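# Move the sponge tote from floor to desk upright

## Task

Pick up the tote holding two yellow sponges from the floor and leave it standing upright on the desk, with both sponges lying fully inside it (none hanging over the rim). The robot must not tip over or finish leaning, and the result only counts if the tote stays put without the robot holding it.

## Robot and tools

Robot: a Hello Robot Stretch 3 with one arm. It has a two-wheel base (0.33 m long, 0.34 m wide), a lift that slides up a mast, and a telescoping arm that reaches out to the robot's RIGHT side, ending in a wrist (yaw, pitch, roll) and a gripper. The base cannot drive sideways, so to shift the gripper forward or back you drive the base. Turns in place pivot about the point midway between the drive wheels, 0.05 m behind the front edge. With the arm retracted and wrist folded, the sweep radius is 0.28 m; an unfolded, level wrist reaches past that.

Frames: the base frame has its origin on the floor between the drive wheels, x forward, y left, z up. hand_pose is reported in this frame, at the fingertip contact point. The odometry frame is where the base frame was when the scene began; base_odometry counts wheel turns only, so slip shows up as travel. Heading is positive to the left, within -3.142 to 3.142.

execute_actions takes "actions", a list run in order. Each action may hold "robot", "steps" (1 to 450 control steps at 30 per second, default 1) and "until". {"steps": n} alone just waits. Inside "robot" you may give "base", "joints", "contact_limits", or a list (queue) of up to 8 such commands, optionally mixed with {"pause_s": s} (s up to 15), which run one after the other. {"robot": {"stop": true}} brakes everything and clears the queue.

"base" holds exactly one key. translate_m is a relative drive in metres from wherever the base is when that command begins, forward positive, magnitude at most 1. rotate_rad is a relative in-place turn in radians, counter-clockwise (left) positive, magnitude at most 3.2. Base speed is 0.30 m/s and 1.9 rad/s only when stowed (lift_m under 0.30, arm_m under 0.03, wrist_yaw_rad over 2.54); otherwise 0.10 m/s and 0.63 rad/s.

"joints" holds absolute targets by name; unnamed joints keep their current goal. Ranges: lift_m 0 to 1.1 m (arm height); arm_m 0 to 0.52 m (extension); wrist_yaw_rad -1.345 to 4.42 (0 along the arm, positive swings toward the front, 3.0 folds over the base); wrist_pitch_rad -1.57 to 0.451 (negative tips fingertips down); wrist_roll_rad -2.911 to 2.911 (0 fingers side by side); gripper_m -0.089 to 0.179 (bigger is wider; actual fingertip gap is about 0.007 less when nearly shut, 0.025 less when fully open, zero below 0.007); head_pan_rad -3.953 to 1.73 (0 forward, positive left, -1.57 along the arm); head_tilt_rad -1.53 to 0.419 (negative looks down). Head pan and tilt aim both head_camera and nav_camera; wrist_camera rides on the gripper.

Gripping: command gripper_m smaller than the object's width (smaller squeezes harder). To let go, open at least 0.02 beyond where the pads made contact. Neither the reading nor "done" proves a grasp; a stall guard eases off overly hard squeezes, so heavy items may slip; send a new value to re-squeeze.

"contact_limits": {"arm_m": e} (1 to 100, percent effort) makes the arm stop once its effort reaches about e (negative when retracting); it lasts until the next arm_m command.

"until" ends an action early. {"robot": {"status": "ended"}} fires once nothing reports "moving" and no queue is running (or at once if the command was refused). You can also test fields such as lift_m, lift_m_goal, lift_m_status, base_status, translate_m, rotate_rad, refusals, queue, queue_left with [op, value], op one of =, !=, <, <=, >, >=; numbers are compared as printed. {"any": {"status": "ended"}} fires when any one motion or the queue ends. New commands take effect immediately and discard any older queue. A whole call with an invalid value is rejected and nothing runs.

Results: each shows one instant plus one image per camera. base_status and joint_status give moving, done, off_target, contact_stop, time_out, stopped, not_commanded or torque_fault. contact_stop leaves the lift or arm slack until commanded again. torque_fault means a wrist servo is off for 10 s and refuses goals. joint_goals, measured_speeds, motor_effort (percent, peak in brackets; positive pushes toward higher values), refusals, queue (idle, running, done, dropped, stopped), queue_left, lines starting refused:, dropped:, replaced:, robot.on_its_own (goals the robot changed itself, slack or off joints, tilt warnings), base_tilt in degrees (forward and right positive), lidar_m (12 sectors of 30 degrees, first straight ahead, counter-clockwise, plane 0.17 m up), and wrist_depth_mm / head_depth_mm as 7x7 grids of median depth.

zoom_image: {"camera": one of head_camera, nav_camera, wrist_camera, "region": [x0, y0, x1, y1]} in pixels from the top-left, at most 504 by 504, returns a closer view of that camera's latest image.

finished_scene: {"scene": n} ends the scene and reports success; it cannot be undone. Let all motion end first, and make sure nothing depends on the gripper holding it.

Cautions: fold or unfold the wrist only with lift_m between 0.32 and 0.95, wrist_pitch_rad -0.4 and roll near 0; once folded, the lift may drop to 0.25. With wrist_yaw_rad below -0.4, keep pitch at -0.5 or lower. Pushing something rigid with the gripper higher than about 0.45 m can tip the robot, as can a second push after a contact_stop, driving while holding or pushing something fixed, or snagging furniture, especially reversing. If base_tilt leans, reverse the last move in small steps, free the gripper, and lower lift_m to about 0.2 if needed. The base, wrist and head have no contact stop. Avoid drops, slams and hard shoves; loose objects may occasionally get nudged.

Each tool is called as name(argument=value, ...) on one line, values as JSON.

## Session

execute_actions(actions=[])

Scene clock: 0.00 s.
robot.base_odometry: x=+0.000 y=+0.000 heading=+0.000 (m, m, rad; robot's odometry frame)
robot.turned_by_wheels: +0.000 (rad since the last result)
robot.turned_by_imu: +0.000 (rad since the last result)
robot.base_tilt: forward=+0.0 right=-0.9 (deg)
robot.lidar_m: 1.53 1.73 1.34 1.73 1.57 1.58 1.66 2.39 2.41 2.09 1.86 2.19
robot.head_depth_mm: 1886 2352 2386 2383 2398 2421 2118 / 1874 2594 2595 2630 2649 2643 2109 / 1885 2532 2604 2641 2638 2678 2105 / 1894 2315 2350 2357 2359 2333 2107 / 1887 2091 2102 2112 2151 1403 1993 / 1844 1915 1932 1945 1953 1396 1563 / 1749 1772 1773 1783 1783 1399 1099
robot.base_status: not_commanded
robot.joint_positions: lift_m=+0.376 arm_m=-0.002 wrist_yaw_rad=+2.784 wrist_pitch_rad=-0.479 wrist_roll_rad=-0.017 gripper_m=+0.037 head_pan_rad=-0.009 head_tilt_rad=+0.010
robot.joint_goals: lift_m=+0.376 arm_m=-0.002 wrist_yaw_rad=+2.784 wrist_pitch_rad=-0.479 wrist_roll_rad=-0.017 gripper_m=+0.037 head_pan_rad=-0.009 head_tilt_rad=+0.010
robot.joint_status: lift_m=not_commanded arm_m=not_commanded wrist_yaw_rad=not_commanded wrist_pitch_rad=not_commanded wrist_roll_rad=not_commanded gripper_m=not_commanded head_pan_rad=not_commanded head_tilt_rad=not_commanded
robot.measured_speeds: translate_m=+0.000 rotate_rad=+0.000 lift_m=+0.000 arm_m=+0.000 wrist_yaw_rad=+0.000 wrist_pitch_rad=+0.000 wrist_roll_rad=+0.000 head_pan_rad=+0.000 head_tilt_rad=+0.000
robot: refusals=0 queue=idle queue_left=0
robot.motor_effort: left_wheel=+0 right_wheel=+0 lift_m=+36 arm_m=+0 wrist_yaw_rad=-1 wrist_pitch_rad=+4 wrist_roll_rad=+0 gripper_m=+0 head_pan_rad=+0 head_tilt_rad=+1 (%)
robot.hand_pose: x=+0.0546 y=+0.0596 z=+0.3752 quat_wxyz=(+0.287, +0.700, +0.045, +0.652) (m; robot's base frame)
robot.wrist_depth_mm: - - - - - - - / - - - - - - - / - - - - - - - / - 890 865 910 878 884 876 / - 728 724 726 728 725 709 / 597 627 622 609 599 606 603 / 524 - - 532 516 527 526
pictures: head_camera (sideways: a quarter turn clockwise sets it upright), nav_camera (sideways: a quarter turn counterclockwise sets it upright), wrist_camera
Images, in order (width x height): head_camera 896x504, nav_camera 672x504, wrist_camera 644x364.

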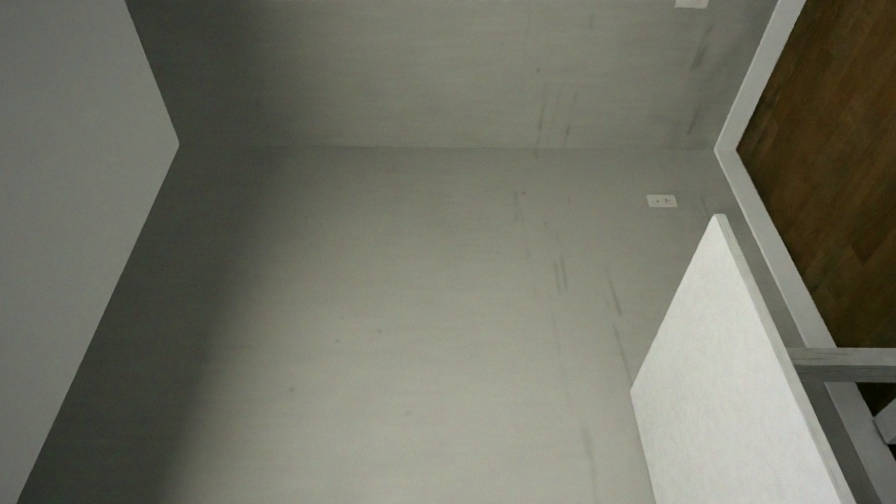

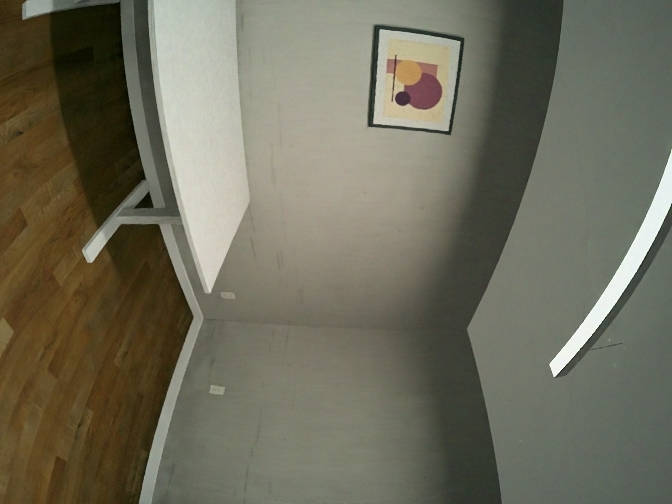

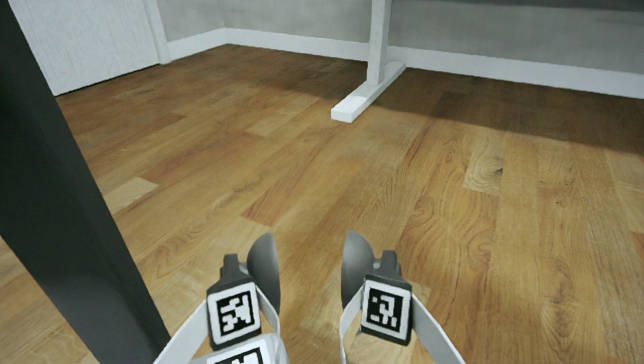

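execute_actions(actions=[{"robot":{"joints":{"head_tilt_rad":-0.8,"head_pan_rad":0.6}},"steps":100,"until":{"robot":{"status":"ended"}}}])

execute_actions(actions=[{"robot":{"joints":{"head_pan_rad":-1.4}},"steps":100,"until":{"robot":{"status":"ended"}}}])

execute_actions(actions=[{"robot":{"joints":{"head_pan_rad":-3.2}},"steps":100,"until":{"robot":{"status":"ended"}}}])

Scene clock: 7.40 s.
robot.base_odometry: x=+0.000 y=+0.000 heading=+0.000 (m, m, rad; robot's odometry frame)
robot.turned_by_wheels: +0.000 (rad since the last result)
robot.turned_by_imu: +0.001 (rad since the last result)
robot.base_tilt: forward=+0.1 right=-1.0 (deg)
robot.lidar_m: 1.53 1.73 1.34 1.73 1.57 1.58 1.66 2.39 2.40 2.09 1.85 2.19
robot.head_depth_mm: 1579 1300 1991 1792 1499 1296 1134 / 1569 1284 2075 1798 1506 1290 1131 / 1539 1287 2069 1799 1502 1284 1129 / 1522 1275 2043 1804 1491 1281 1129 / 1514 1275 2020 1783 1490 1281 1125 / 1486 1266 2009 1785 1492 1285 1122 / 1468 1260 1519 1730 1491 1270 1123
robot.base_status: not_commanded
robot.joint_positions: lift_m=+0.376 arm_m=-0.002 wrist_yaw_rad=+2.784 wrist_pitch_rad=-0.479 wrist_roll_rad=-0.017 gripper_m=+0.037 head_pan_rad=+0.593 head_tilt_rad=-0.789
robot.joint_goals: lift_m=+0.376 arm_m=-0.002 wrist_yaw_rad=+2.784 wrist_pitch_rad=-0.479 wrist_roll_rad=-0.017 gripper_m=+0.037 head_pan_rad=+0.600 head_tilt_rad=-0.800
robot.joint_status: lift_m=not_commanded arm_m=not_commanded wrist_yaw_rad=not_commanded wrist_pitch_rad=not_commanded wrist_roll_rad=not_commanded gripper_m=not_commanded head_pan_rad=done head_tilt_rad=done
robot.measured_speeds: translate_m=+0.000 rotate_rad=+0.000 lift_m=+0.000 arm_m=+0.000 wrist_yaw_rad=+0.000 wrist_pitch_rad=+0.000 wrist_roll_rad=+0.000 head_pan_rad=+0.000 head_tilt_rad=+0.000
robot: refusals=0 queue=done queue_left=0
robot.motor_effort: left_wheel=+0(0) right_wheel=-1(1) lift_m=+37(36) arm_m=+0(0) wrist_yaw_rad=+0(0) wrist_pitch_rad=+4(5) wrist_roll_rad=+0(0) gripper_m=+0(0) head_pan_rad=+3(29) head_tilt_rad=-5(33) (%)
robot.hand_pose: x=+0.0546 y=+0.0596 z=+0.3752 quat_wxyz=(+0.287, +0.700, +0.045, +0.652) (m; robot's base frame)
robot.wrist_depth_mm: - - - - - - - / - - - - - - - / - - - - - - - / - 901 894 865 883 894 893 / - 710 737 756 723 714 728 / 593 639 628 615 613 623 603 / 528 - - 529 513 530 524
pictures: head_camera (sideways: a quarter turn clockwise sets it upright), nav_camera (sideways: a quarter turn counterclockwise sets it upright), wrist_camera
Images, in order (width x height): head_camera 896x504, nav_camera 672x504, wrist_camera 644x364.

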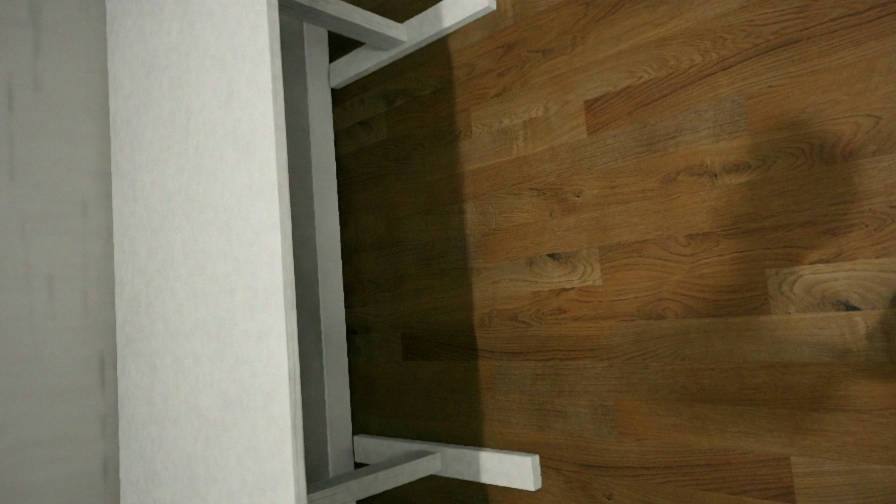

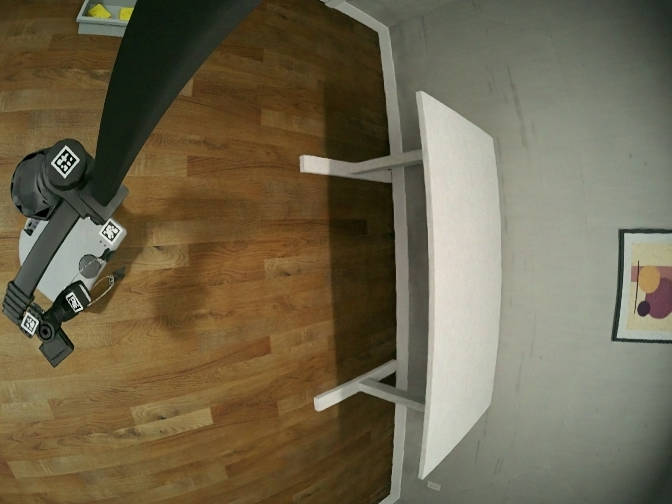

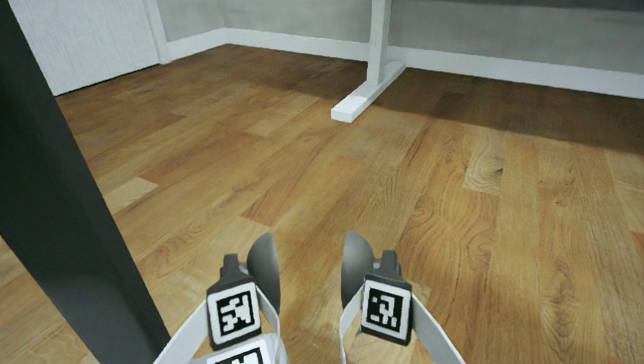

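Scene clock: 8.90 s.
robot.base_odometry: x=+0.000 y=+0.000 heading=+0.000 (m, m, rad; robot's odometry frame)
robot.turned_by_wheels: +0.000 (rad since the last result)
robot.turned_by_imu: +0.000 (rad since the last result)
robot.base_tilt: forward=+0.2 right=-0.9 (deg)
robot.lidar_m: 1.53 1.73 1.34 1.73 1.57 1.58 1.66 2.39 2.41 2.09 1.86 2.19
robot.head_depth_mm: 2755 2973 2251 1809 1504 1288 1134 / 2554 2834 2252 1784 1496 1286 1134 / 2400 2692 2261 1776 1490 1287 1150 / 2255 2593 2238 1795 1490 1285 1169 / 1943 2275 2236 1789 1485 1279 1122 / 1897 2207 2182 1775 1498 1283 1125 / 1807 2082 2102 1773 1490 1279 1122
robot.base_status: not_commanded
robot.joint_positions: lift_m=+0.376 arm_m=-0.002 wrist_yaw_rad=+2.784 wrist_pitch_rad=-0.479 wrist_roll_rad=-0.017 gripper_m=+0.037 head_pan_rad=-1.393 head_tilt_rad=-0.790
robot.joint_goals: lift_m=+0.376 arm_m=-0.002 wrist_yaw_rad=+2.784 wrist_pitch_rad=-0.479 wrist_roll_rad=-0.017 gripper_m=+0.037 head_pan_rad=-1.400 head_tilt_rad=-0.800
robot.joint_status: lift_m=not_commanded arm_m=not_commanded wrist_yaw_rad=not_commanded wrist_pitch_rad=not_commanded wrist_roll_rad=not_commanded gripper_m=not_commanded head_pan_rad=done head_tilt_rad=done
robot.measured_speeds: translate_m=+0.000 rotate_rad=+0.000 lift_m=+0.000 arm_m=+0.000 wrist_yaw_rad=+0.000 wrist_pitch_rad=+0.000 wrist_roll_rad=+0.000 head_pan_rad=+0.000 head_tilt_rad=+0.000
robot: refusals=0 queue=done queue_left=0
robot.motor_effort: left_wheel=+0(0) right_wheel=-1(1) lift_m=+37(37) arm_m=+0(1) wrist_yaw_rad=+0(0) wrist_pitch_rad=+4(5) wrist_roll_rad=+0(0) gripper_m=+0(1) head_pan_rad=-3(36) head_tilt_rad=-4(4) (%)
robot.hand_pose: x=+0.0546 y=+0.0596 z=+0.3752 quat_wxyz=(+0.287, +0.700, +0.045, +0.652) (m; robot's base frame)
robot.wrist_depth_mm: - - - - - - - / - - - - - - - / - - - - - - - / - 904 892 879 898 880 897 / - 721 709 715 714 724 729 / 584 618 628 611 636 625 602 / 530 - - 526 505 526 528
pictures: head_camera (sideways: a quarter turn clockwise sets it upright), nav_camera (sideways: a quarter turn counterclockwise sets it upright), wrist_camera
Images, in order (width x height): head_camera 896x504, nav_camera 672x504, wrist_camera 644x364.

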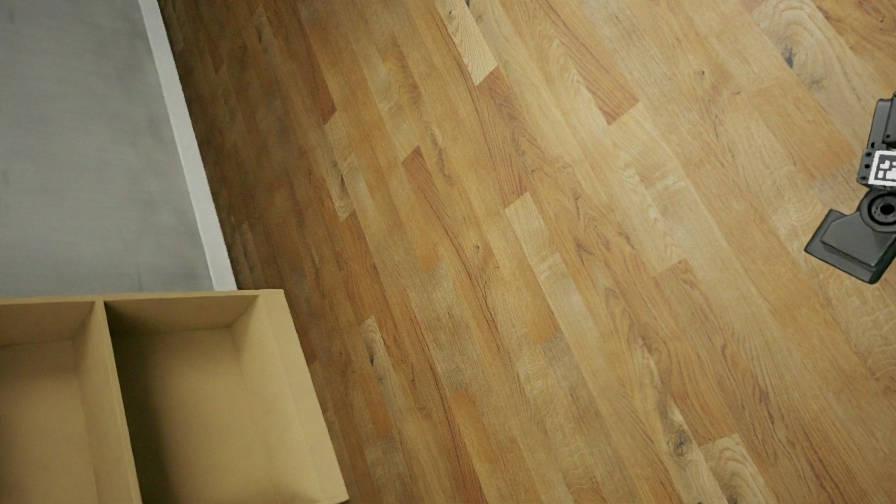

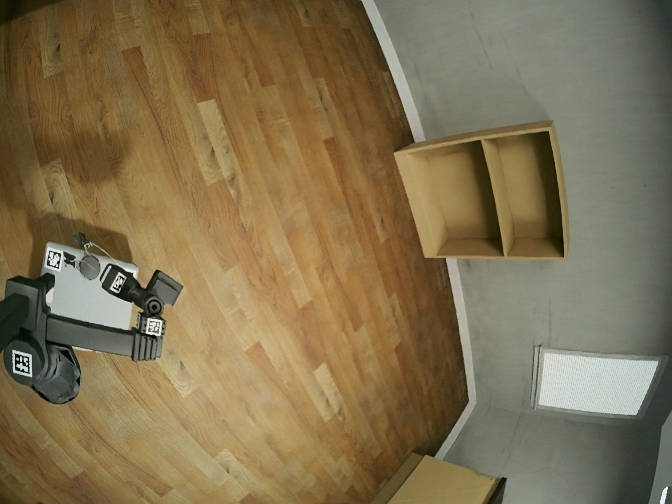

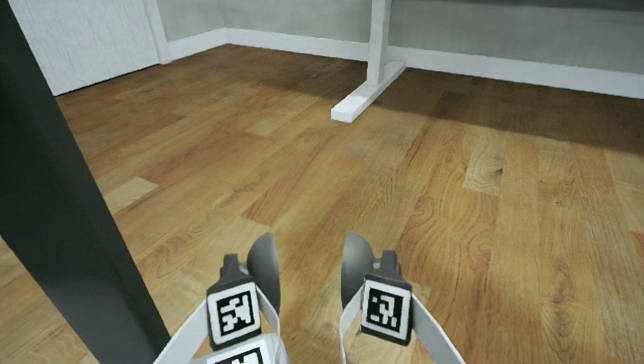

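Scene clock: 10.33 s.
robot.base_odometry: x=+0.000 y=+0.000 heading=+0.000 (m, m, rad; robot's odometry frame)
robot.turned_by_wheels: +0.000 (rad since the last result)
robot.turned_by_imu: +0.000 (rad since the last result)
robot.base_tilt: forward=+0.1 right=-1.0 (deg)
robot.lidar_m: 1.53 1.74 1.34 1.73 1.57 1.58 1.66 2.39 2.40 2.09 1.85 2.19
robot.head_depth_mm: 1516 1675 1890 1800 1473 1290 1154 / 1655 1848 2061 1813 1499 1291 1175 / 1772 2003 2160 1792 1499 1300 - / 1875 2019 2063 1796 1496 1287 - / 1934 2138 2146 1777 1486 1282 1156 / 2496 2764 2223 1778 1482 1285 1122 / 2867 2914 2202 1785 1483 1278 1125
robot.base_status: not_commanded
robot.joint_positions: lift_m=+0.376 arm_m=-0.002 wrist_yaw_rad=+2.784 wrist_pitch_rad=-0.479 wrist_roll_rad=-0.017 gripper_m=+0.037 head_pan_rad=-3.193 head_tilt_rad=-0.790
robot.joint_goals: lift_m=+0.376 arm_m=-0.002 wrist_yaw_rad=+2.784 wrist_pitch_rad=-0.479 wrist_roll_rad=-0.017 gripper_m=+0.037 head_pan_rad=-3.200 head_tilt_rad=-0.800
robot.joint_status: lift_m=not_commanded arm_m=not_commanded wrist_yaw_rad=not_commanded wrist_pitch_rad=not_commanded wrist_roll_rad=not_commanded gripper_m=not_commanded head_pan_rad=done head_tilt_rad=done
robot.measured_speeds: translate_m=+0.000 rotate_rad=+0.000 lift_m=+0.000 arm_m=+0.000 wrist_yaw_rad=+0.000 wrist_pitch_rad=+0.000 wrist_roll_rad=+0.000 head_pan_rad=+0.000 head_tilt_rad=+0.000
robot: refusals=0 queue=done queue_left=0
robot.motor_effort: left_wheel=+1(0) right_wheel=-1(0) lift_m=+38(37) arm_m=-1(0) wrist_yaw_rad=+0(0) wrist_pitch_rad=+5(5) wrist_roll_rad=+0(0) gripper_m=+0(0) head_pan_rad=-3(37) head_tilt_rad=-4(4) (%)
robot.hand_pose: x=+0.0546 y=+0.0596 z=+0.3752 quat_wxyz=(+0.287, +0.700, +0.045, +0.652) (m; robot's base frame)
robot.wrist_depth_mm: - - - - - - - / - - - - - - - / - - - - - - - / - 897 885 865 888 894 885 / - 742 736 720 736 720 735 / 605 619 641 618 608 617 612 / 537 - - 529 519 531 527
pictures: head_camera (sideways: a quarter turn clockwise sets it upright), nav_camera (sideways: a quarter turn counterclockwise sets it upright), wrist_camera
Images, in order (width x height): head_camera 896x504, nav_camera 672x504, wrist_camera 644x364.

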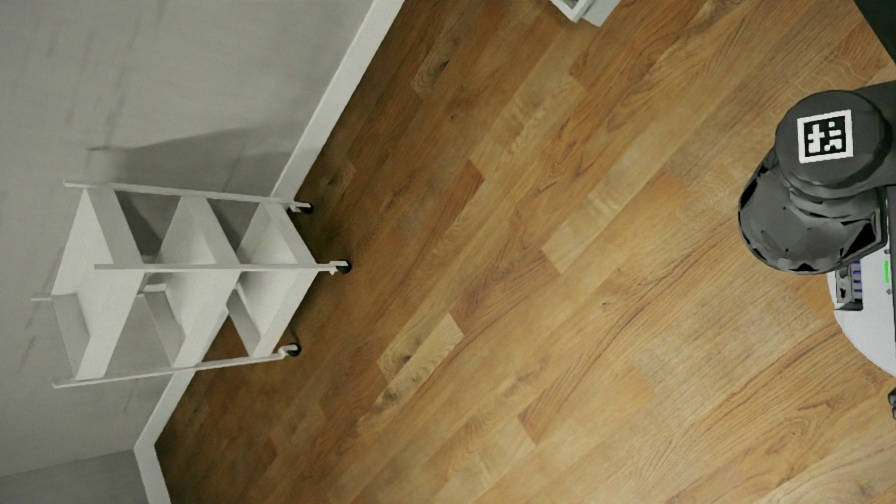

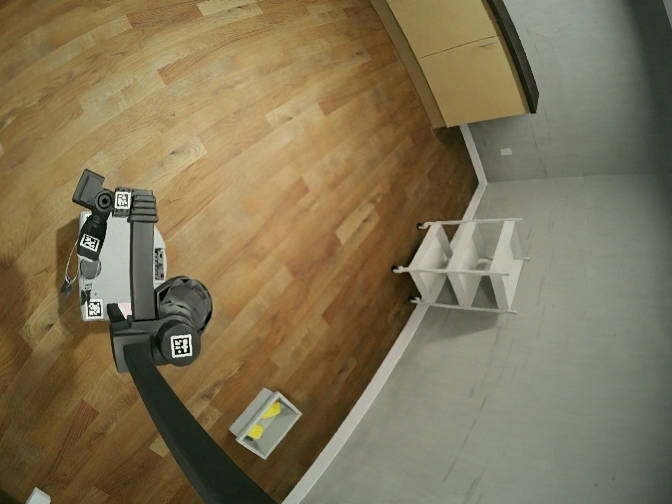

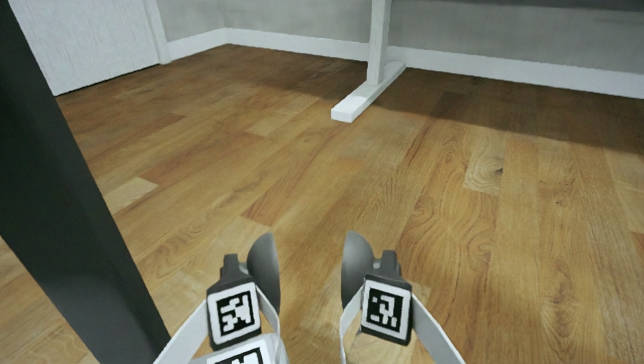

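execute_actions(actions=[{"robot":{"joints":{"head_pan_rad":-3.9,"head_tilt_rad":-0.9}},"steps":100,"until":{"robot":{"status":"ended"}}}])

Scene clock: 15.17 s.
robot.base_odometry: x=+0.000 y=+0.000 heading=+0.000 (m, m, rad; robot's odometry frame)
robot.turned_by_wheels: +0.000 (rad since the last result)
robot.turned_by_imu: +0.001 (rad since the last result)
robot.base_tilt: forward=+0.0 right=-0.9 (deg)
robot.lidar_m: 1.53 1.74 1.34 1.73 1.57 1.58 1.66 2.39 2.41 2.09 1.85 2.19
robot.head_depth_mm: - - - - 1405 1245 1118 / 1378 - - - - 1237 1109 / 1416 1659 1901 1611 - - 1112 / 1431 1682 1895 1568 1419 1285 - / 1445 1699 1908 1639 1413 1307 - / 1463 1719 1949 1631 1402 1266 1139 / 1486 1747 1920 1630 1400 1231 1103
robot.base_status: not_commanded
robot.joint_positions: lift_m=+0.376 arm_m=-0.002 wrist_yaw_rad=+2.784 wrist_pitch_rad=-0.479 wrist_roll_rad=-0.017 gripper_m=+0.037 head_pan_rad=-3.893 head_tilt_rad=-0.888
robot.joint_goals: lift_m=+0.376 arm_m=-0.002 wrist_yaw_rad=+2.784 wrist_pitch_rad=-0.479 wrist_roll_rad=-0.017 gripper_m=+0.037 head_pan_rad=-3.900 head_tilt_rad=-0.900
robot.joint_status: lift_m=not_commanded arm_m=not_commanded wrist_yaw_rad=not_commanded wrist_pitch_rad=not_commanded wrist_roll_rad=not_commanded gripper_m=not_commanded head_pan_rad=done head_tilt_rad=done
robot.measured_speeds: translate_m=+0.000 rotate_rad=+0.000 lift_m=+0.000 arm_m=+0.000 wrist_yaw_rad=+0.000 wrist_pitch_rad=+0.000 wrist_roll_rad=+0.000 head_pan_rad=+0.000 head_tilt_rad=+0.000
robot: refusals=0 queue=done queue_left=0
robot.motor_effort: left_wheel=+0(0) right_wheel=-1(1) lift_m=+37(36) arm_m=-1(0) wrist_yaw_rad=+0(0) wrist_pitch_rad=+4(4) wrist_roll_rad=+0(0) gripper_m=-1(0) head_pan_rad=-3(33) head_tilt_rad=-5(14) (%)
robot.hand_pose: x=+0.0546 y=+0.0596 z=+0.3752 quat_wxyz=(+0.287, +0.700, +0.045, +0.652) (m; robot's base frame)
robot.wrist_depth_mm: - - - - - - - / - - - - - - - / - - - - - - - / - 910 893 907 881 867 869 / - 720 728 739 722 716 703 / 584 609 633 623 616 609 614 / 538 - - 532 512 526 525
pictures: head_camera (sideways: a quarter turn clockwise sets it upright), nav_camera (sideways: a quarter turn counterclockwise sets it upright), wrist_camera
Images, in order (width x height): head_camera 896x504, nav_camera 672x504, wrist_camera 644x364.

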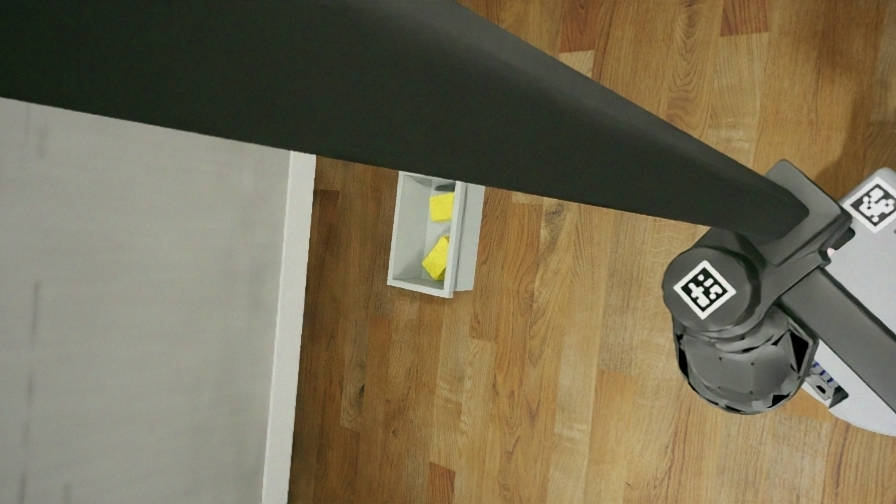

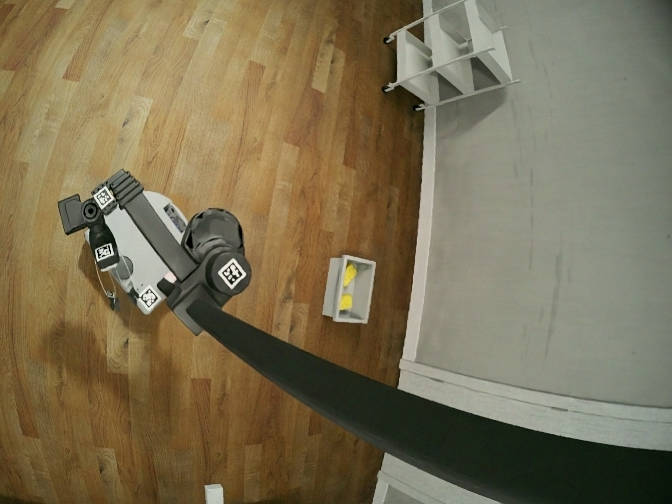

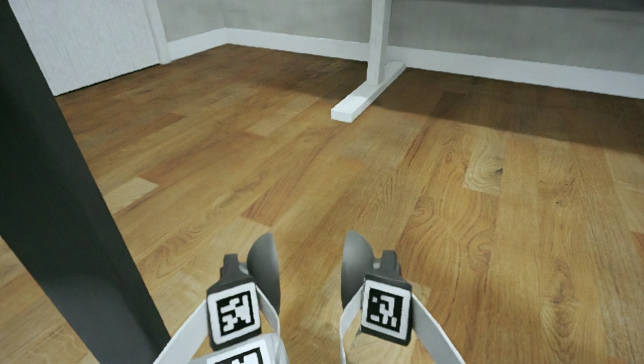

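execute_actions(actions=[{"robot":[{"joints":{"lift_m":0.27,"wrist_yaw_rad":3.0,"head_pan_rad":-1.57,"head_tilt_rad":-1.0}},{"base":{"rotate_rad":2.563}},{"base":{"translate_m":0.585}},{"base":{"rotate_rad":1.22}},{"joints":{"lift_m":0.5}},{"joints":{"wrist_yaw_rad":0,"wrist_pitch_rad":-1.5,"wrist_roll_rad":1.57,"gripper_m":0.1}}],"steps":450,"until":{"robot":{"status":"ended"}}},{"steps":200,"until":{"robot":{"status":"ended"}}}])

Scene clock: 53.77 s.
robot.base_odometry: x=-0.490 y=+0.320 heading=-2.500 (m, m, rad; robot's odometry frame)
robot.turned_by_wheels: +3.783 (rad since the last result)
robot.turned_by_imu: +3.751 (rad since the last result)
robot.base_tilt: forward=+0.1 right=-1.0 (deg)
robot.lidar_m: 2.22 2.27 2.92 2.41 2.79 2.00 1.45 1.54 1.08 1.01 1.03 1.20
robot.head_depth_mm: 970 1164 1446 1545 1364 1216 1104 / 963 1158 1454 1532 1356 1231 1111 / 949 1147 1439 1531 1292 - - / 943 1133 1419 1526 1278 1247 - / 934 1117 1403 1521 1346 1206 1096 / 928 1108 1377 1520 1340 1208 1091 / 919 1099 1367 1518 1344 1203 1093
robot.base_status: done (rotate_rad +1.2199 of +1.2200)
robot.joint_positions: lift_m=+0.499 arm_m=-0.002 wrist_yaw_rad=+0.002 wrist_pitch_rad=-1.494 wrist_roll_rad=+1.568 gripper_m=+0.100 head_pan_rad=-1.576 head_tilt_rad=-0.988
robot.joint_goals: lift_m=+0.500 arm_m=-0.002 wrist_yaw_rad=+0.000 wrist_pitch_rad=-1.500 wrist_roll_rad=+1.570 gripper_m=+0.100 head_pan_rad=-1.570 head_tilt_rad=-1.000
robot.joint_status: lift_m=done arm_m=not_commanded wrist_yaw_rad=done wrist_pitch_rad=done wrist_roll_rad=done gripper_m=done head_pan_rad=done head_tilt_rad=done
robot.measured_speeds: translate_m=+0.000 rotate_rad=+0.000 lift_m=+0.000 arm_m=+0.000 wrist_yaw_rad=+0.000 wrist_pitch_rad=+0.000 wrist_roll_rad=+0.000 head_pan_rad=+0.000 head_tilt_rad=+0.000
robot: refusals=0 queue=done queue_left=0
robot.motor_effort: left_wheel=-1(7) right_wheel=+1(9) lift_m=+56(61) arm_m=-1(1) wrist_yaw_rad=-2(2) wrist_pitch_rad=-2(6) wrist_roll_rad=+0(1) gripper_m=+0(86) head_pan_rad=+2(35) head_tilt_rad=-5(14) (%)
robot.hand_pose: x=-0.0215 y=-0.1383 z=+0.3806 quat_wxyz=(+0.002, +0.001, -0.733, -0.680) (m; robot's base frame)
robot.wrist_depth_mm: 464 478 519 510 - - 489 / 486 484 539 525 - - 514 / 489 502 547 535 - - 515 / 488 516 556 551 - - 522 / 484 519 567 565 - - 533 / 598 588 572 576 573 552 548 / 610 617 596 582 586 558 559
pictures: head_camera (sideways: a quarter turn clockwise sets it upright), nav_camera (sideways: a quarter turn counterclockwise sets it upright), wrist_camera
Images, in order (width x height): head_camera 896x504, nav_camera 672x504, wrist_camera 644x364.

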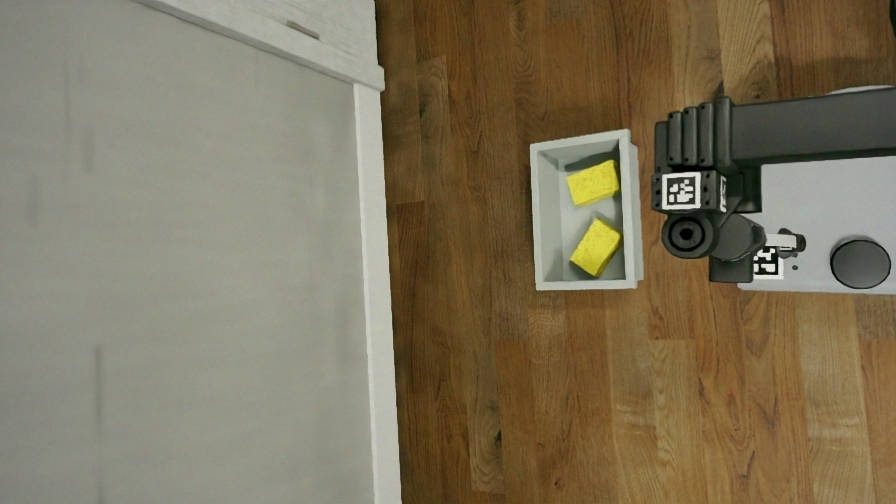

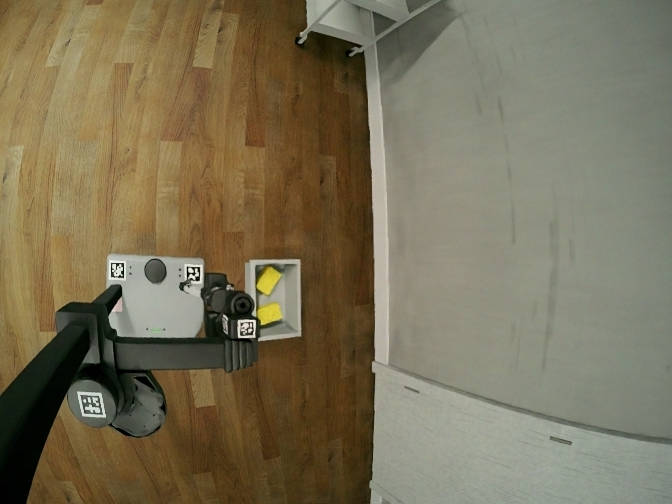

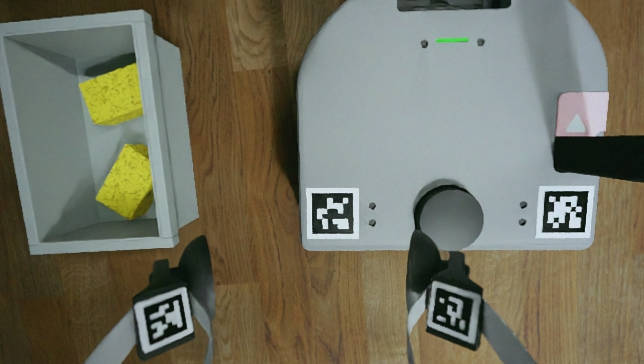

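execute_actions(actions=[{"robot":[{"base":{"translate_m":-0.075},"joints":{"arm_m":0.22,"lift_m":0.36,"wrist_pitch_rad":-1.57}}],"steps":300,"until":{"robot":{"status":"ended"}}}])

Scene clock: 70.90 s.
robot.base_odometry: x=-0.430 y=+0.365 heading=-2.500 (m, m, rad; robot's odometry frame)
robot.turned_by_wheels: +0.000 (rad since the last result)
robot.turned_by_imu: +0.001 (rad since the last result)
robot.base_tilt: forward=+0.1 right=-1.1 (deg)
robot.lidar_m: 1.66 2.35 2.57 2.41 2.79 1.93 1.37 1.55 1.08 1.02 1.04 1.27
robot.head_depth_mm: 971 1152 1465 1535 1357 1223 1102 / 965 1165 1459 1531 1348 1221 1124 / 956 1153 1442 1530 1330 1231 - / 944 1136 1432 1527 1266 1229 - / 941 1127 1411 1523 1304 1206 1091 / 927 1117 1388 1518 1347 1200 1095 / 923 1105 1379 1516 1333 1201 1093
robot.base_status: done (translate_m -0.0750 of -0.0750)
robot.joint_positions: lift_m=+0.361 arm_m=+0.220 wrist_yaw_rad=+0.000 wrist_pitch_rad=-1.556 wrist_roll_rad=+1.568 gripper_m=+0.100 head_pan_rad=-1.576 head_tilt_rad=-0.988
robot.joint_goals: lift_m=+0.360 arm_m=+0.220 wrist_yaw_rad=+0.000 wrist_pitch_rad=-1.570 wrist_roll_rad=+1.570 gripper_m=+0.100 head_pan_rad=-1.570 head_tilt_rad=-1.000
robot.joint_status: lift_m=done arm_m=done wrist_yaw_rad=done wrist_pitch_rad=done wrist_roll_rad=done gripper_m=done head_pan_rad=done head_tilt_rad=done
robot.measured_speeds: translate_m=+0.000 rotate_rad=+0.000 lift_m=+0.000 arm_m=+0.000 wrist_yaw_rad=+0.000 wrist_pitch_rad=+0.000 wrist_roll_rad=+0.000 head_pan_rad=+0.000 head_tilt_rad=+0.000
robot: refusals=0 queue=done queue_left=0
robot.motor_effort: left_wheel=-1(5) right_wheel=+1(3) lift_m=+13(59) arm_m=+4(4) wrist_yaw_rad=+0(1) wrist_pitch_rad=-2(3) wrist_roll_rad=+1(1) gripper_m=-1(0) head_pan_rad=+2(2) head_tilt_rad=-5(5) (%)
robot.hand_pose: x=-0.0215 y=-0.3439 z=+0.2429 quat_wxyz=(+0.001, +0.001, -0.712, -0.702) (m; robot's base frame)
robot.wrist_depth_mm: 379 375 381 380 385 384 - / 284 314 351 388 393 - - / 336 346 348 395 395 - - / 395 353 398 408 407 - - / 406 360 370 408 412 - - / 416 319 373 417 421 432 - / 420 319 343 423 429 435 441
pictures: head_camera (sideways: a quarter turn clockwise sets it upright), nav_camera (sideways: a quarter turn counterclockwise sets it upright), wrist_camera
Images, in order (width x height): head_camera 896x504, nav_camera 672x504, wrist_camera 644x364.

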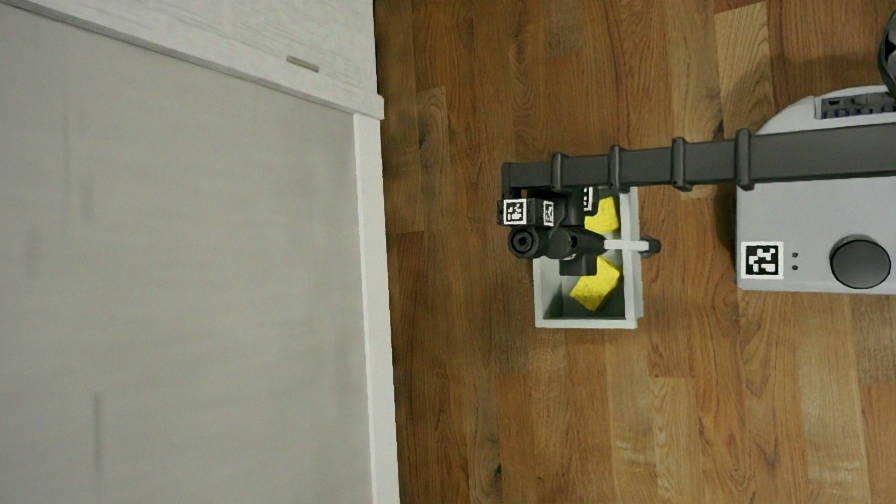

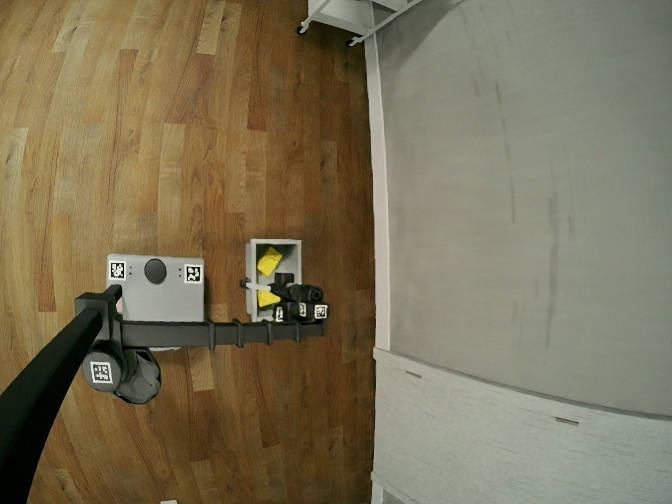

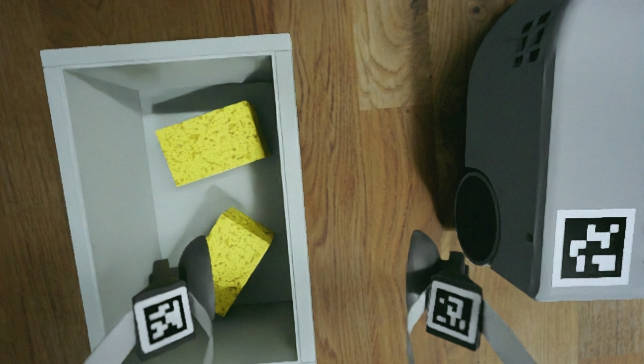

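execute_actions(actions=[{"robot":[{"joints":{"arm_m":0.246}},{"joints":{"lift_m":0.25}}],"steps":300,"until":{"robot":{"status":"ended"}}}])

Scene clock: 84.70 s.
robot.base_odometry: x=-0.430 y=+0.365 heading=-2.500 (m, m, rad; robot's odometry frame)
robot.turned_by_wheels: +0.000 (rad since the last result)
robot.turned_by_imu: +0.001 (rad since the last result)
robot.base_tilt: forward=+0.1 right=-0.9 (deg)
robot.lidar_m: 1.66 2.34 2.57 2.41 2.79 1.93 1.37 1.55 1.08 1.02 1.04 1.27
robot.head_depth_mm: 970 1153 1453 1535 1354 1221 1107 / 966 1166 1460 1532 1357 1215 1124 / 957 1153 1444 1523 1339 1228 - / 946 1138 1425 1532 1272 1224 - / 937 1124 1401 1515 1304 1208 1093 / 932 1116 1392 1511 1341 1206 1094 / 927 1105 1375 1515 1340 1203 1095
robot.base_status: done (translate_m -0.0750 of -0.0750)
robot.joint_positions: lift_m=+0.251 arm_m=+0.246 wrist_yaw_rad=+0.000 wrist_pitch_rad=-1.557 wrist_roll_rad=+1.568 gripper_m=+0.100 head_pan_rad=-1.576 head_tilt_rad=-0.988
robot.joint_goals: lift_m=+0.250 arm_m=+0.246 wrist_yaw_rad=+0.000 wrist_pitch_rad=-1.570 wrist_roll_rad=+1.570 gripper_m=+0.100 head_pan_rad=-1.570 head_tilt_rad=-1.000
robot.joint_status: lift_m=done arm_m=done wrist_yaw_rad=done wrist_pitch_rad=done wrist_roll_rad=done gripper_m=done head_pan_rad=done head_tilt_rad=done
robot.measured_speeds: translate_m=+0.000 rotate_rad=+0.000 lift_m=+0.000 arm_m=+0.000 wrist_yaw_rad=+0.000 wrist_pitch_rad=+0.000 wrist_roll_rad=+0.000 head_pan_rad=+0.000 head_tilt_rad=+0.000
robot: refusals=0 queue=done queue_left=0
robot.motor_effort: left_wheel=-1(0) right_wheel=+1(1) lift_m=+13(16) arm_m=+3(4) wrist_yaw_rad=-1(0) wrist_pitch_rad=-2(2) wrist_roll_rad=+0(0) gripper_m=+0(0) head_pan_rad=+2(2) head_tilt_rad=-5(5) (%)
robot.hand_pose: x=-0.0215 y=-0.3699 z=+0.1329 quat_wxyz=(+0.001, +0.001, -0.712, -0.702) (m; robot's base frame)
robot.wrist_depth_mm: 177 184 193 222 274 279 - / 229 275 276 282 284 285 - / 224 238 239 282 290 291 - / 221 259 286 287 296 298 - / 220 290 292 295 301 299 - / 216 277 254 301 306 309 - / 213 261 259 305 314 318 318
pictures: head_camera (sideways: a quarter turn clockwise sets it upright), nav_camera (sideways: a quarter turn counterclockwise sets it upright), wrist_camera
Images, in order (width x height): head_camera 896x504, nav_camera 672x504, wrist_camera 644x364.

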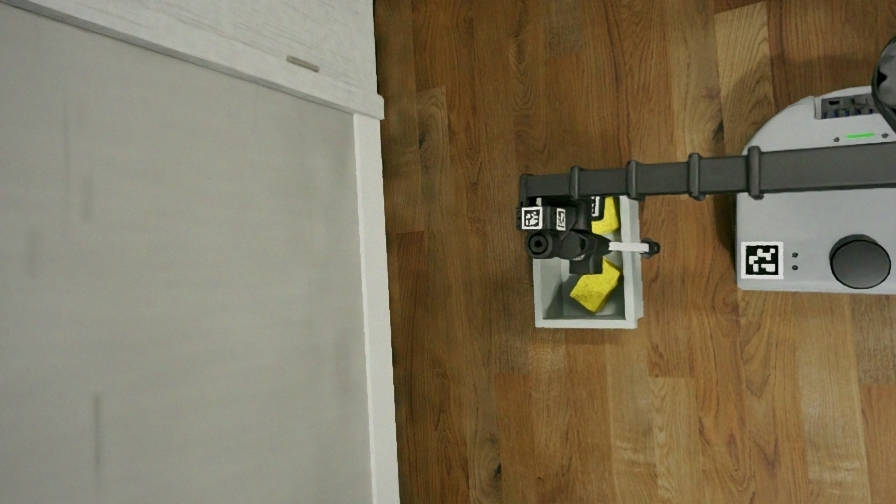

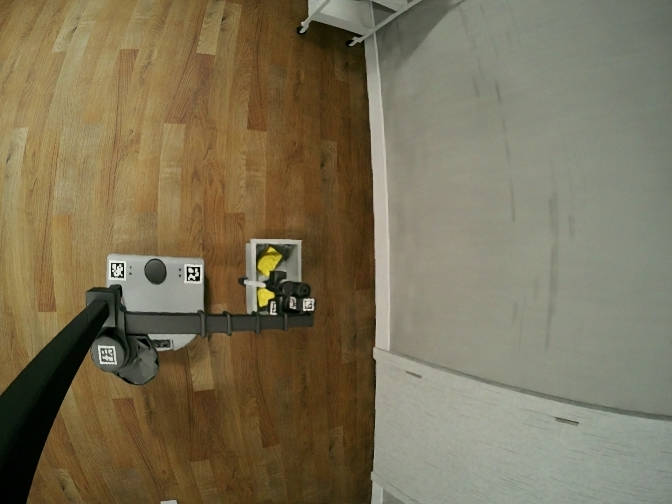

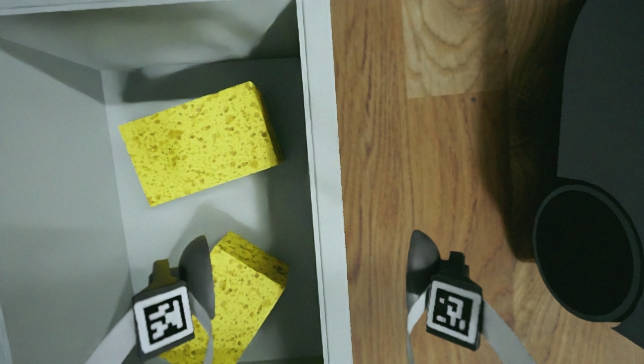

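execute_actions(actions=[{"robot":[{"joints":{"arm_m":0.236}},{"joints":{"lift_m":0.2}},{"joints":{"gripper_m":-0.06}},{"pause_s":1}],"steps":300,"until":{"robot":{"status":"ended"}}}])

execute_actions(actions=[{"robot":{"joints":{"lift_m":0.3}},"steps":300,"until":{"robot":{"status":"ended"}}}])

Scene clock: 94.10 s.
robot.base_odometry: x=-0.430 y=+0.365 heading=-2.500 (m, m, rad; robot's odometry frame)
robot.turned_by_wheels: +0.000 (rad since the last result)
robot.turned_by_imu: +0.002 (rad since the last result)
robot.base_tilt: forward=+0.1 right=-1.0 (deg)
robot.lidar_m: 1.66 2.35 2.57 2.41 2.79 1.93 1.37 1.54 1.08 1.02 1.04 1.27
robot.head_depth_mm: 968 1157 1464 1539 1355 1218 1107 / 966 1165 1465 1529 1347 1216 1123 / 954 1146 1444 1520 1346 1231 - / 946 1136 1426 1532 1269 1227 - / 939 1120 1407 1521 1309 1203 1098 / 934 1112 1387 1510 1339 1204 1094 / 925 1104 1375 1516 1341 1206 1094
robot.base_status: done (translate_m -0.0750 of -0.0750)
robot.joint_positions: lift_m=+0.201 arm_m=+0.236 wrist_yaw_rad=+0.000 wrist_pitch_rad=-1.556 wrist_roll_rad=+1.568 gripper_m=-0.055 head_pan_rad=-1.576 head_tilt_rad=-0.988
robot.joint_goals: lift_m=+0.200 arm_m=+0.236 wrist_yaw_rad=+0.000 wrist_pitch_rad=-1.570 wrist_roll_rad=+1.570 gripper_m=-0.057 head_pan_rad=-1.570 head_tilt_rad=-1.000
robot.joint_status: lift_m=done arm_m=done wrist_yaw_rad=done wrist_pitch_rad=done wrist_roll_rad=done gripper_m=done head_pan_rad=done head_tilt_rad=done
robot.measured_speeds: translate_m=+0.000 rotate_rad=+0.000 lift_m=+0.000 arm_m=+0.000 wrist_yaw_rad=+0.000 wrist_pitch_rad=+0.000 wrist_roll_rad=+0.000 head_pan_rad=+0.000 head_tilt_rad=+0.000
robot: refusals=0 queue=done queue_left=0
robot.motor_effort: left_wheel=-1(1) right_wheel=+1(1) lift_m=+15(17) arm_m=-4(5) wrist_yaw_rad=-1(0) wrist_pitch_rad=-2(2) wrist_roll_rad=+1(1) gripper_m=-26(99) head_pan_rad=+2(2) head_tilt_rad=-5(5) (%)
robot.hand_pose: x=-0.0215 y=-0.3605 z=+0.0828 quat_wxyz=(+0.001, +0.001, -0.712, -0.702) (m; robot's base frame)
robot.wrist_depth_mm: 182 188 193 227 231 230 233 / 224 226 226 232 235 234 235 / 212 186 188 235 240 240 240 / 221 189 236 118 242 245 245 / 230 239 239 120 249 249 - / 228 244 205 122 254 254 - / 226 203 204 253 263 260 261
pictures: head_camera (sideways: a quarter turn clockwise sets it upright), nav_camera (sideways: a quarter turn counterclockwise sets it upright), wrist_camera
Images, in order (width x height): head_camera 896x504, nav_camera 672x504, wrist_camera 644x364.

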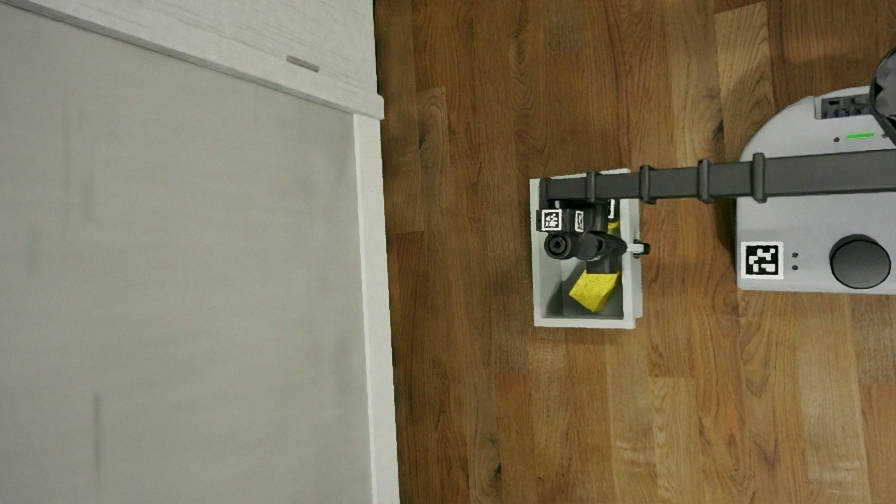

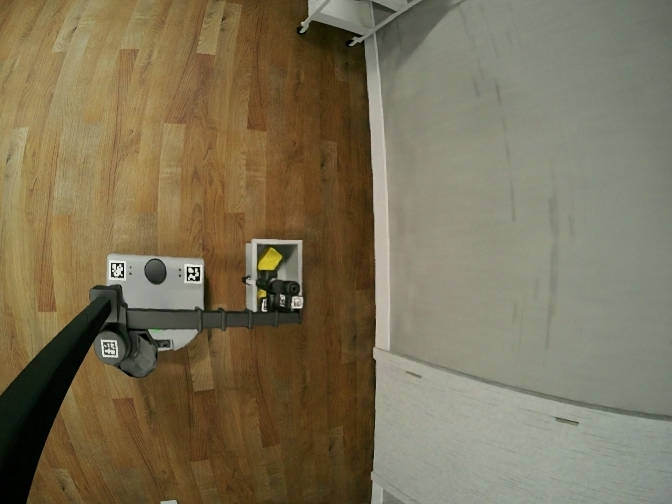

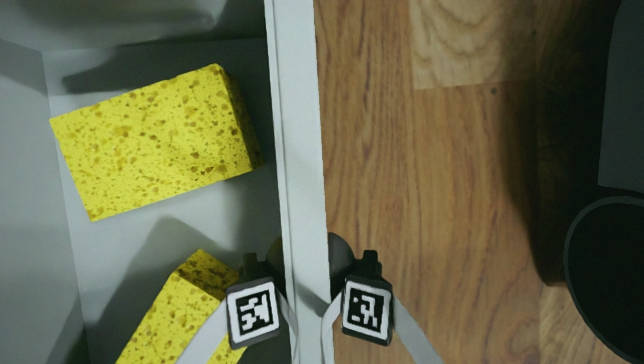

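Scene clock: 95.73 s.
robot.base_odometry: x=-0.430 y=+0.365 heading=-2.500 (m, m, rad; robot's odometry frame)
robot.turned_by_wheels: +0.000 (rad since the last result)
robot.turned_by_imu: +0.000 (rad since the last result)
robot.base_tilt: forward=+0.0 right=-1.0 (deg)
robot.lidar_m: 1.66 2.35 2.57 2.41 2.80 1.93 1.37 1.55 0.36 0.34 0.36 1.27
robot.head_depth_mm: 971 1152 1454 1532 1358 1217 1107 / 965 1164 1454 1536 1352 1214 1125 / 955 1147 1457 1522 1349 1218 - / 949 1141 1430 1518 1169 1215 - / 940 1132 1401 1514 1280 1204 1097 / 934 1115 1390 1514 1339 1206 1087 / 923 1099 1368 1514 1338 1204 1089
robot.base_status: done (translate_m -0.0750 of -0.0750)
robot.joint_positions: lift_m=+0.299 arm_m=+0.236 wrist_yaw_rad=+0.000 wrist_pitch_rad=-1.563 wrist_roll_rad=+1.568 gripper_m=-0.049 head_pan_rad=-1.576 head_tilt_rad=-0.988
robot.joint_goals: lift_m=+0.300 arm_m=+0.236 wrist_yaw_rad=+0.000 wrist_pitch_rad=-1.570 wrist_roll_rad=+1.570 gripper_m=-0.050 head_pan_rad=-1.570 head_tilt_rad=-1.000
robot.joint_status: lift_m=done arm_m=done wrist_yaw_rad=done wrist_pitch_rad=done wrist_roll_rad=done gripper_m=done head_pan_rad=done head_tilt_rad=done
robot.measured_speeds: translate_m=+0.000 rotate_rad=+0.000 lift_m=+0.000 arm_m=+0.000 wrist_yaw_rad=+0.000 wrist_pitch_rad=+0.000 wrist_roll_rad=+0.000 head_pan_rad=+0.000 head_tilt_rad=+0.000
robot: refusals=0 queue=done queue_left=0
robot.on_its_own: gripper_m is held at -0.050, not at your -0.060, by its stall guard, which is still easing
robot.motor_effort: left_wheel=-1(1) right_wheel=+1(1) lift_m=+61(63) arm_m=-4(4) wrist_yaw_rad=+0(0) wrist_pitch_rad=+0(2) wrist_roll_rad=+0(0) gripper_m=-26(28) head_pan_rad=+3(2) head_tilt_rad=-5(5) (%)
robot.hand_pose: x=-0.0215 y=-0.3589 z=+0.1814 quat_wxyz=(+0.001, +0.001, -0.710, -0.705) (m; robot's base frame)
robot.wrist_depth_mm: 197 198 202 121 326 329 - / 206 256 256 123 333 332 - / 208 241 223 124 336 342 - / 208 250 267 126 344 350 - / 209 263 274 127 352 357 - / 215 259 247 128 359 367 - / 218 264 274 133 368 374 372
pictures: head_camera (sideways: a quarter turn clockwise sets it upright), nav_camera (sideways: a quarter turn counterclockwise sets it upright), wrist_camera
Images, in order (width x height): head_camera 896x504, nav_camera 672x504, wrist_camera 644x364.

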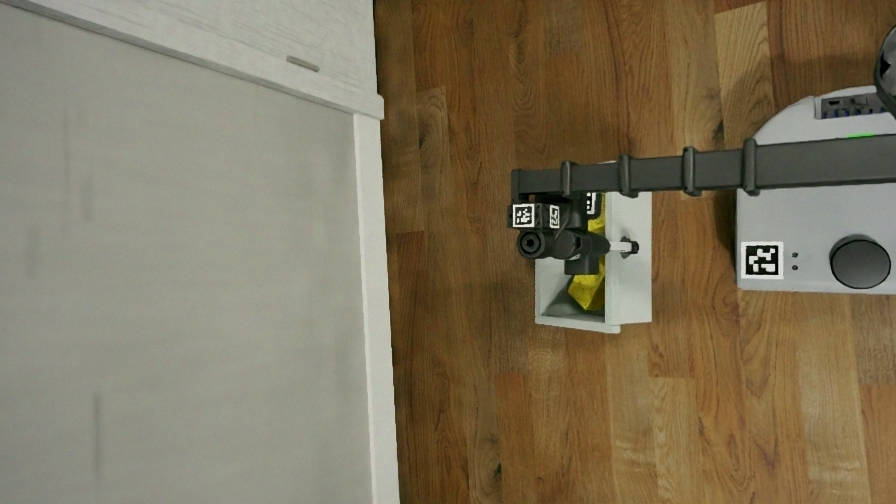

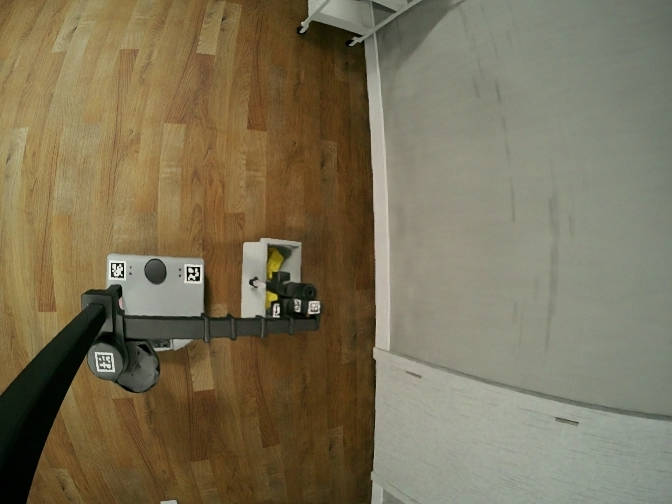

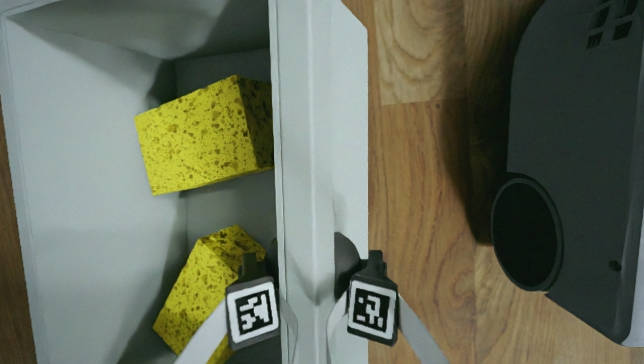

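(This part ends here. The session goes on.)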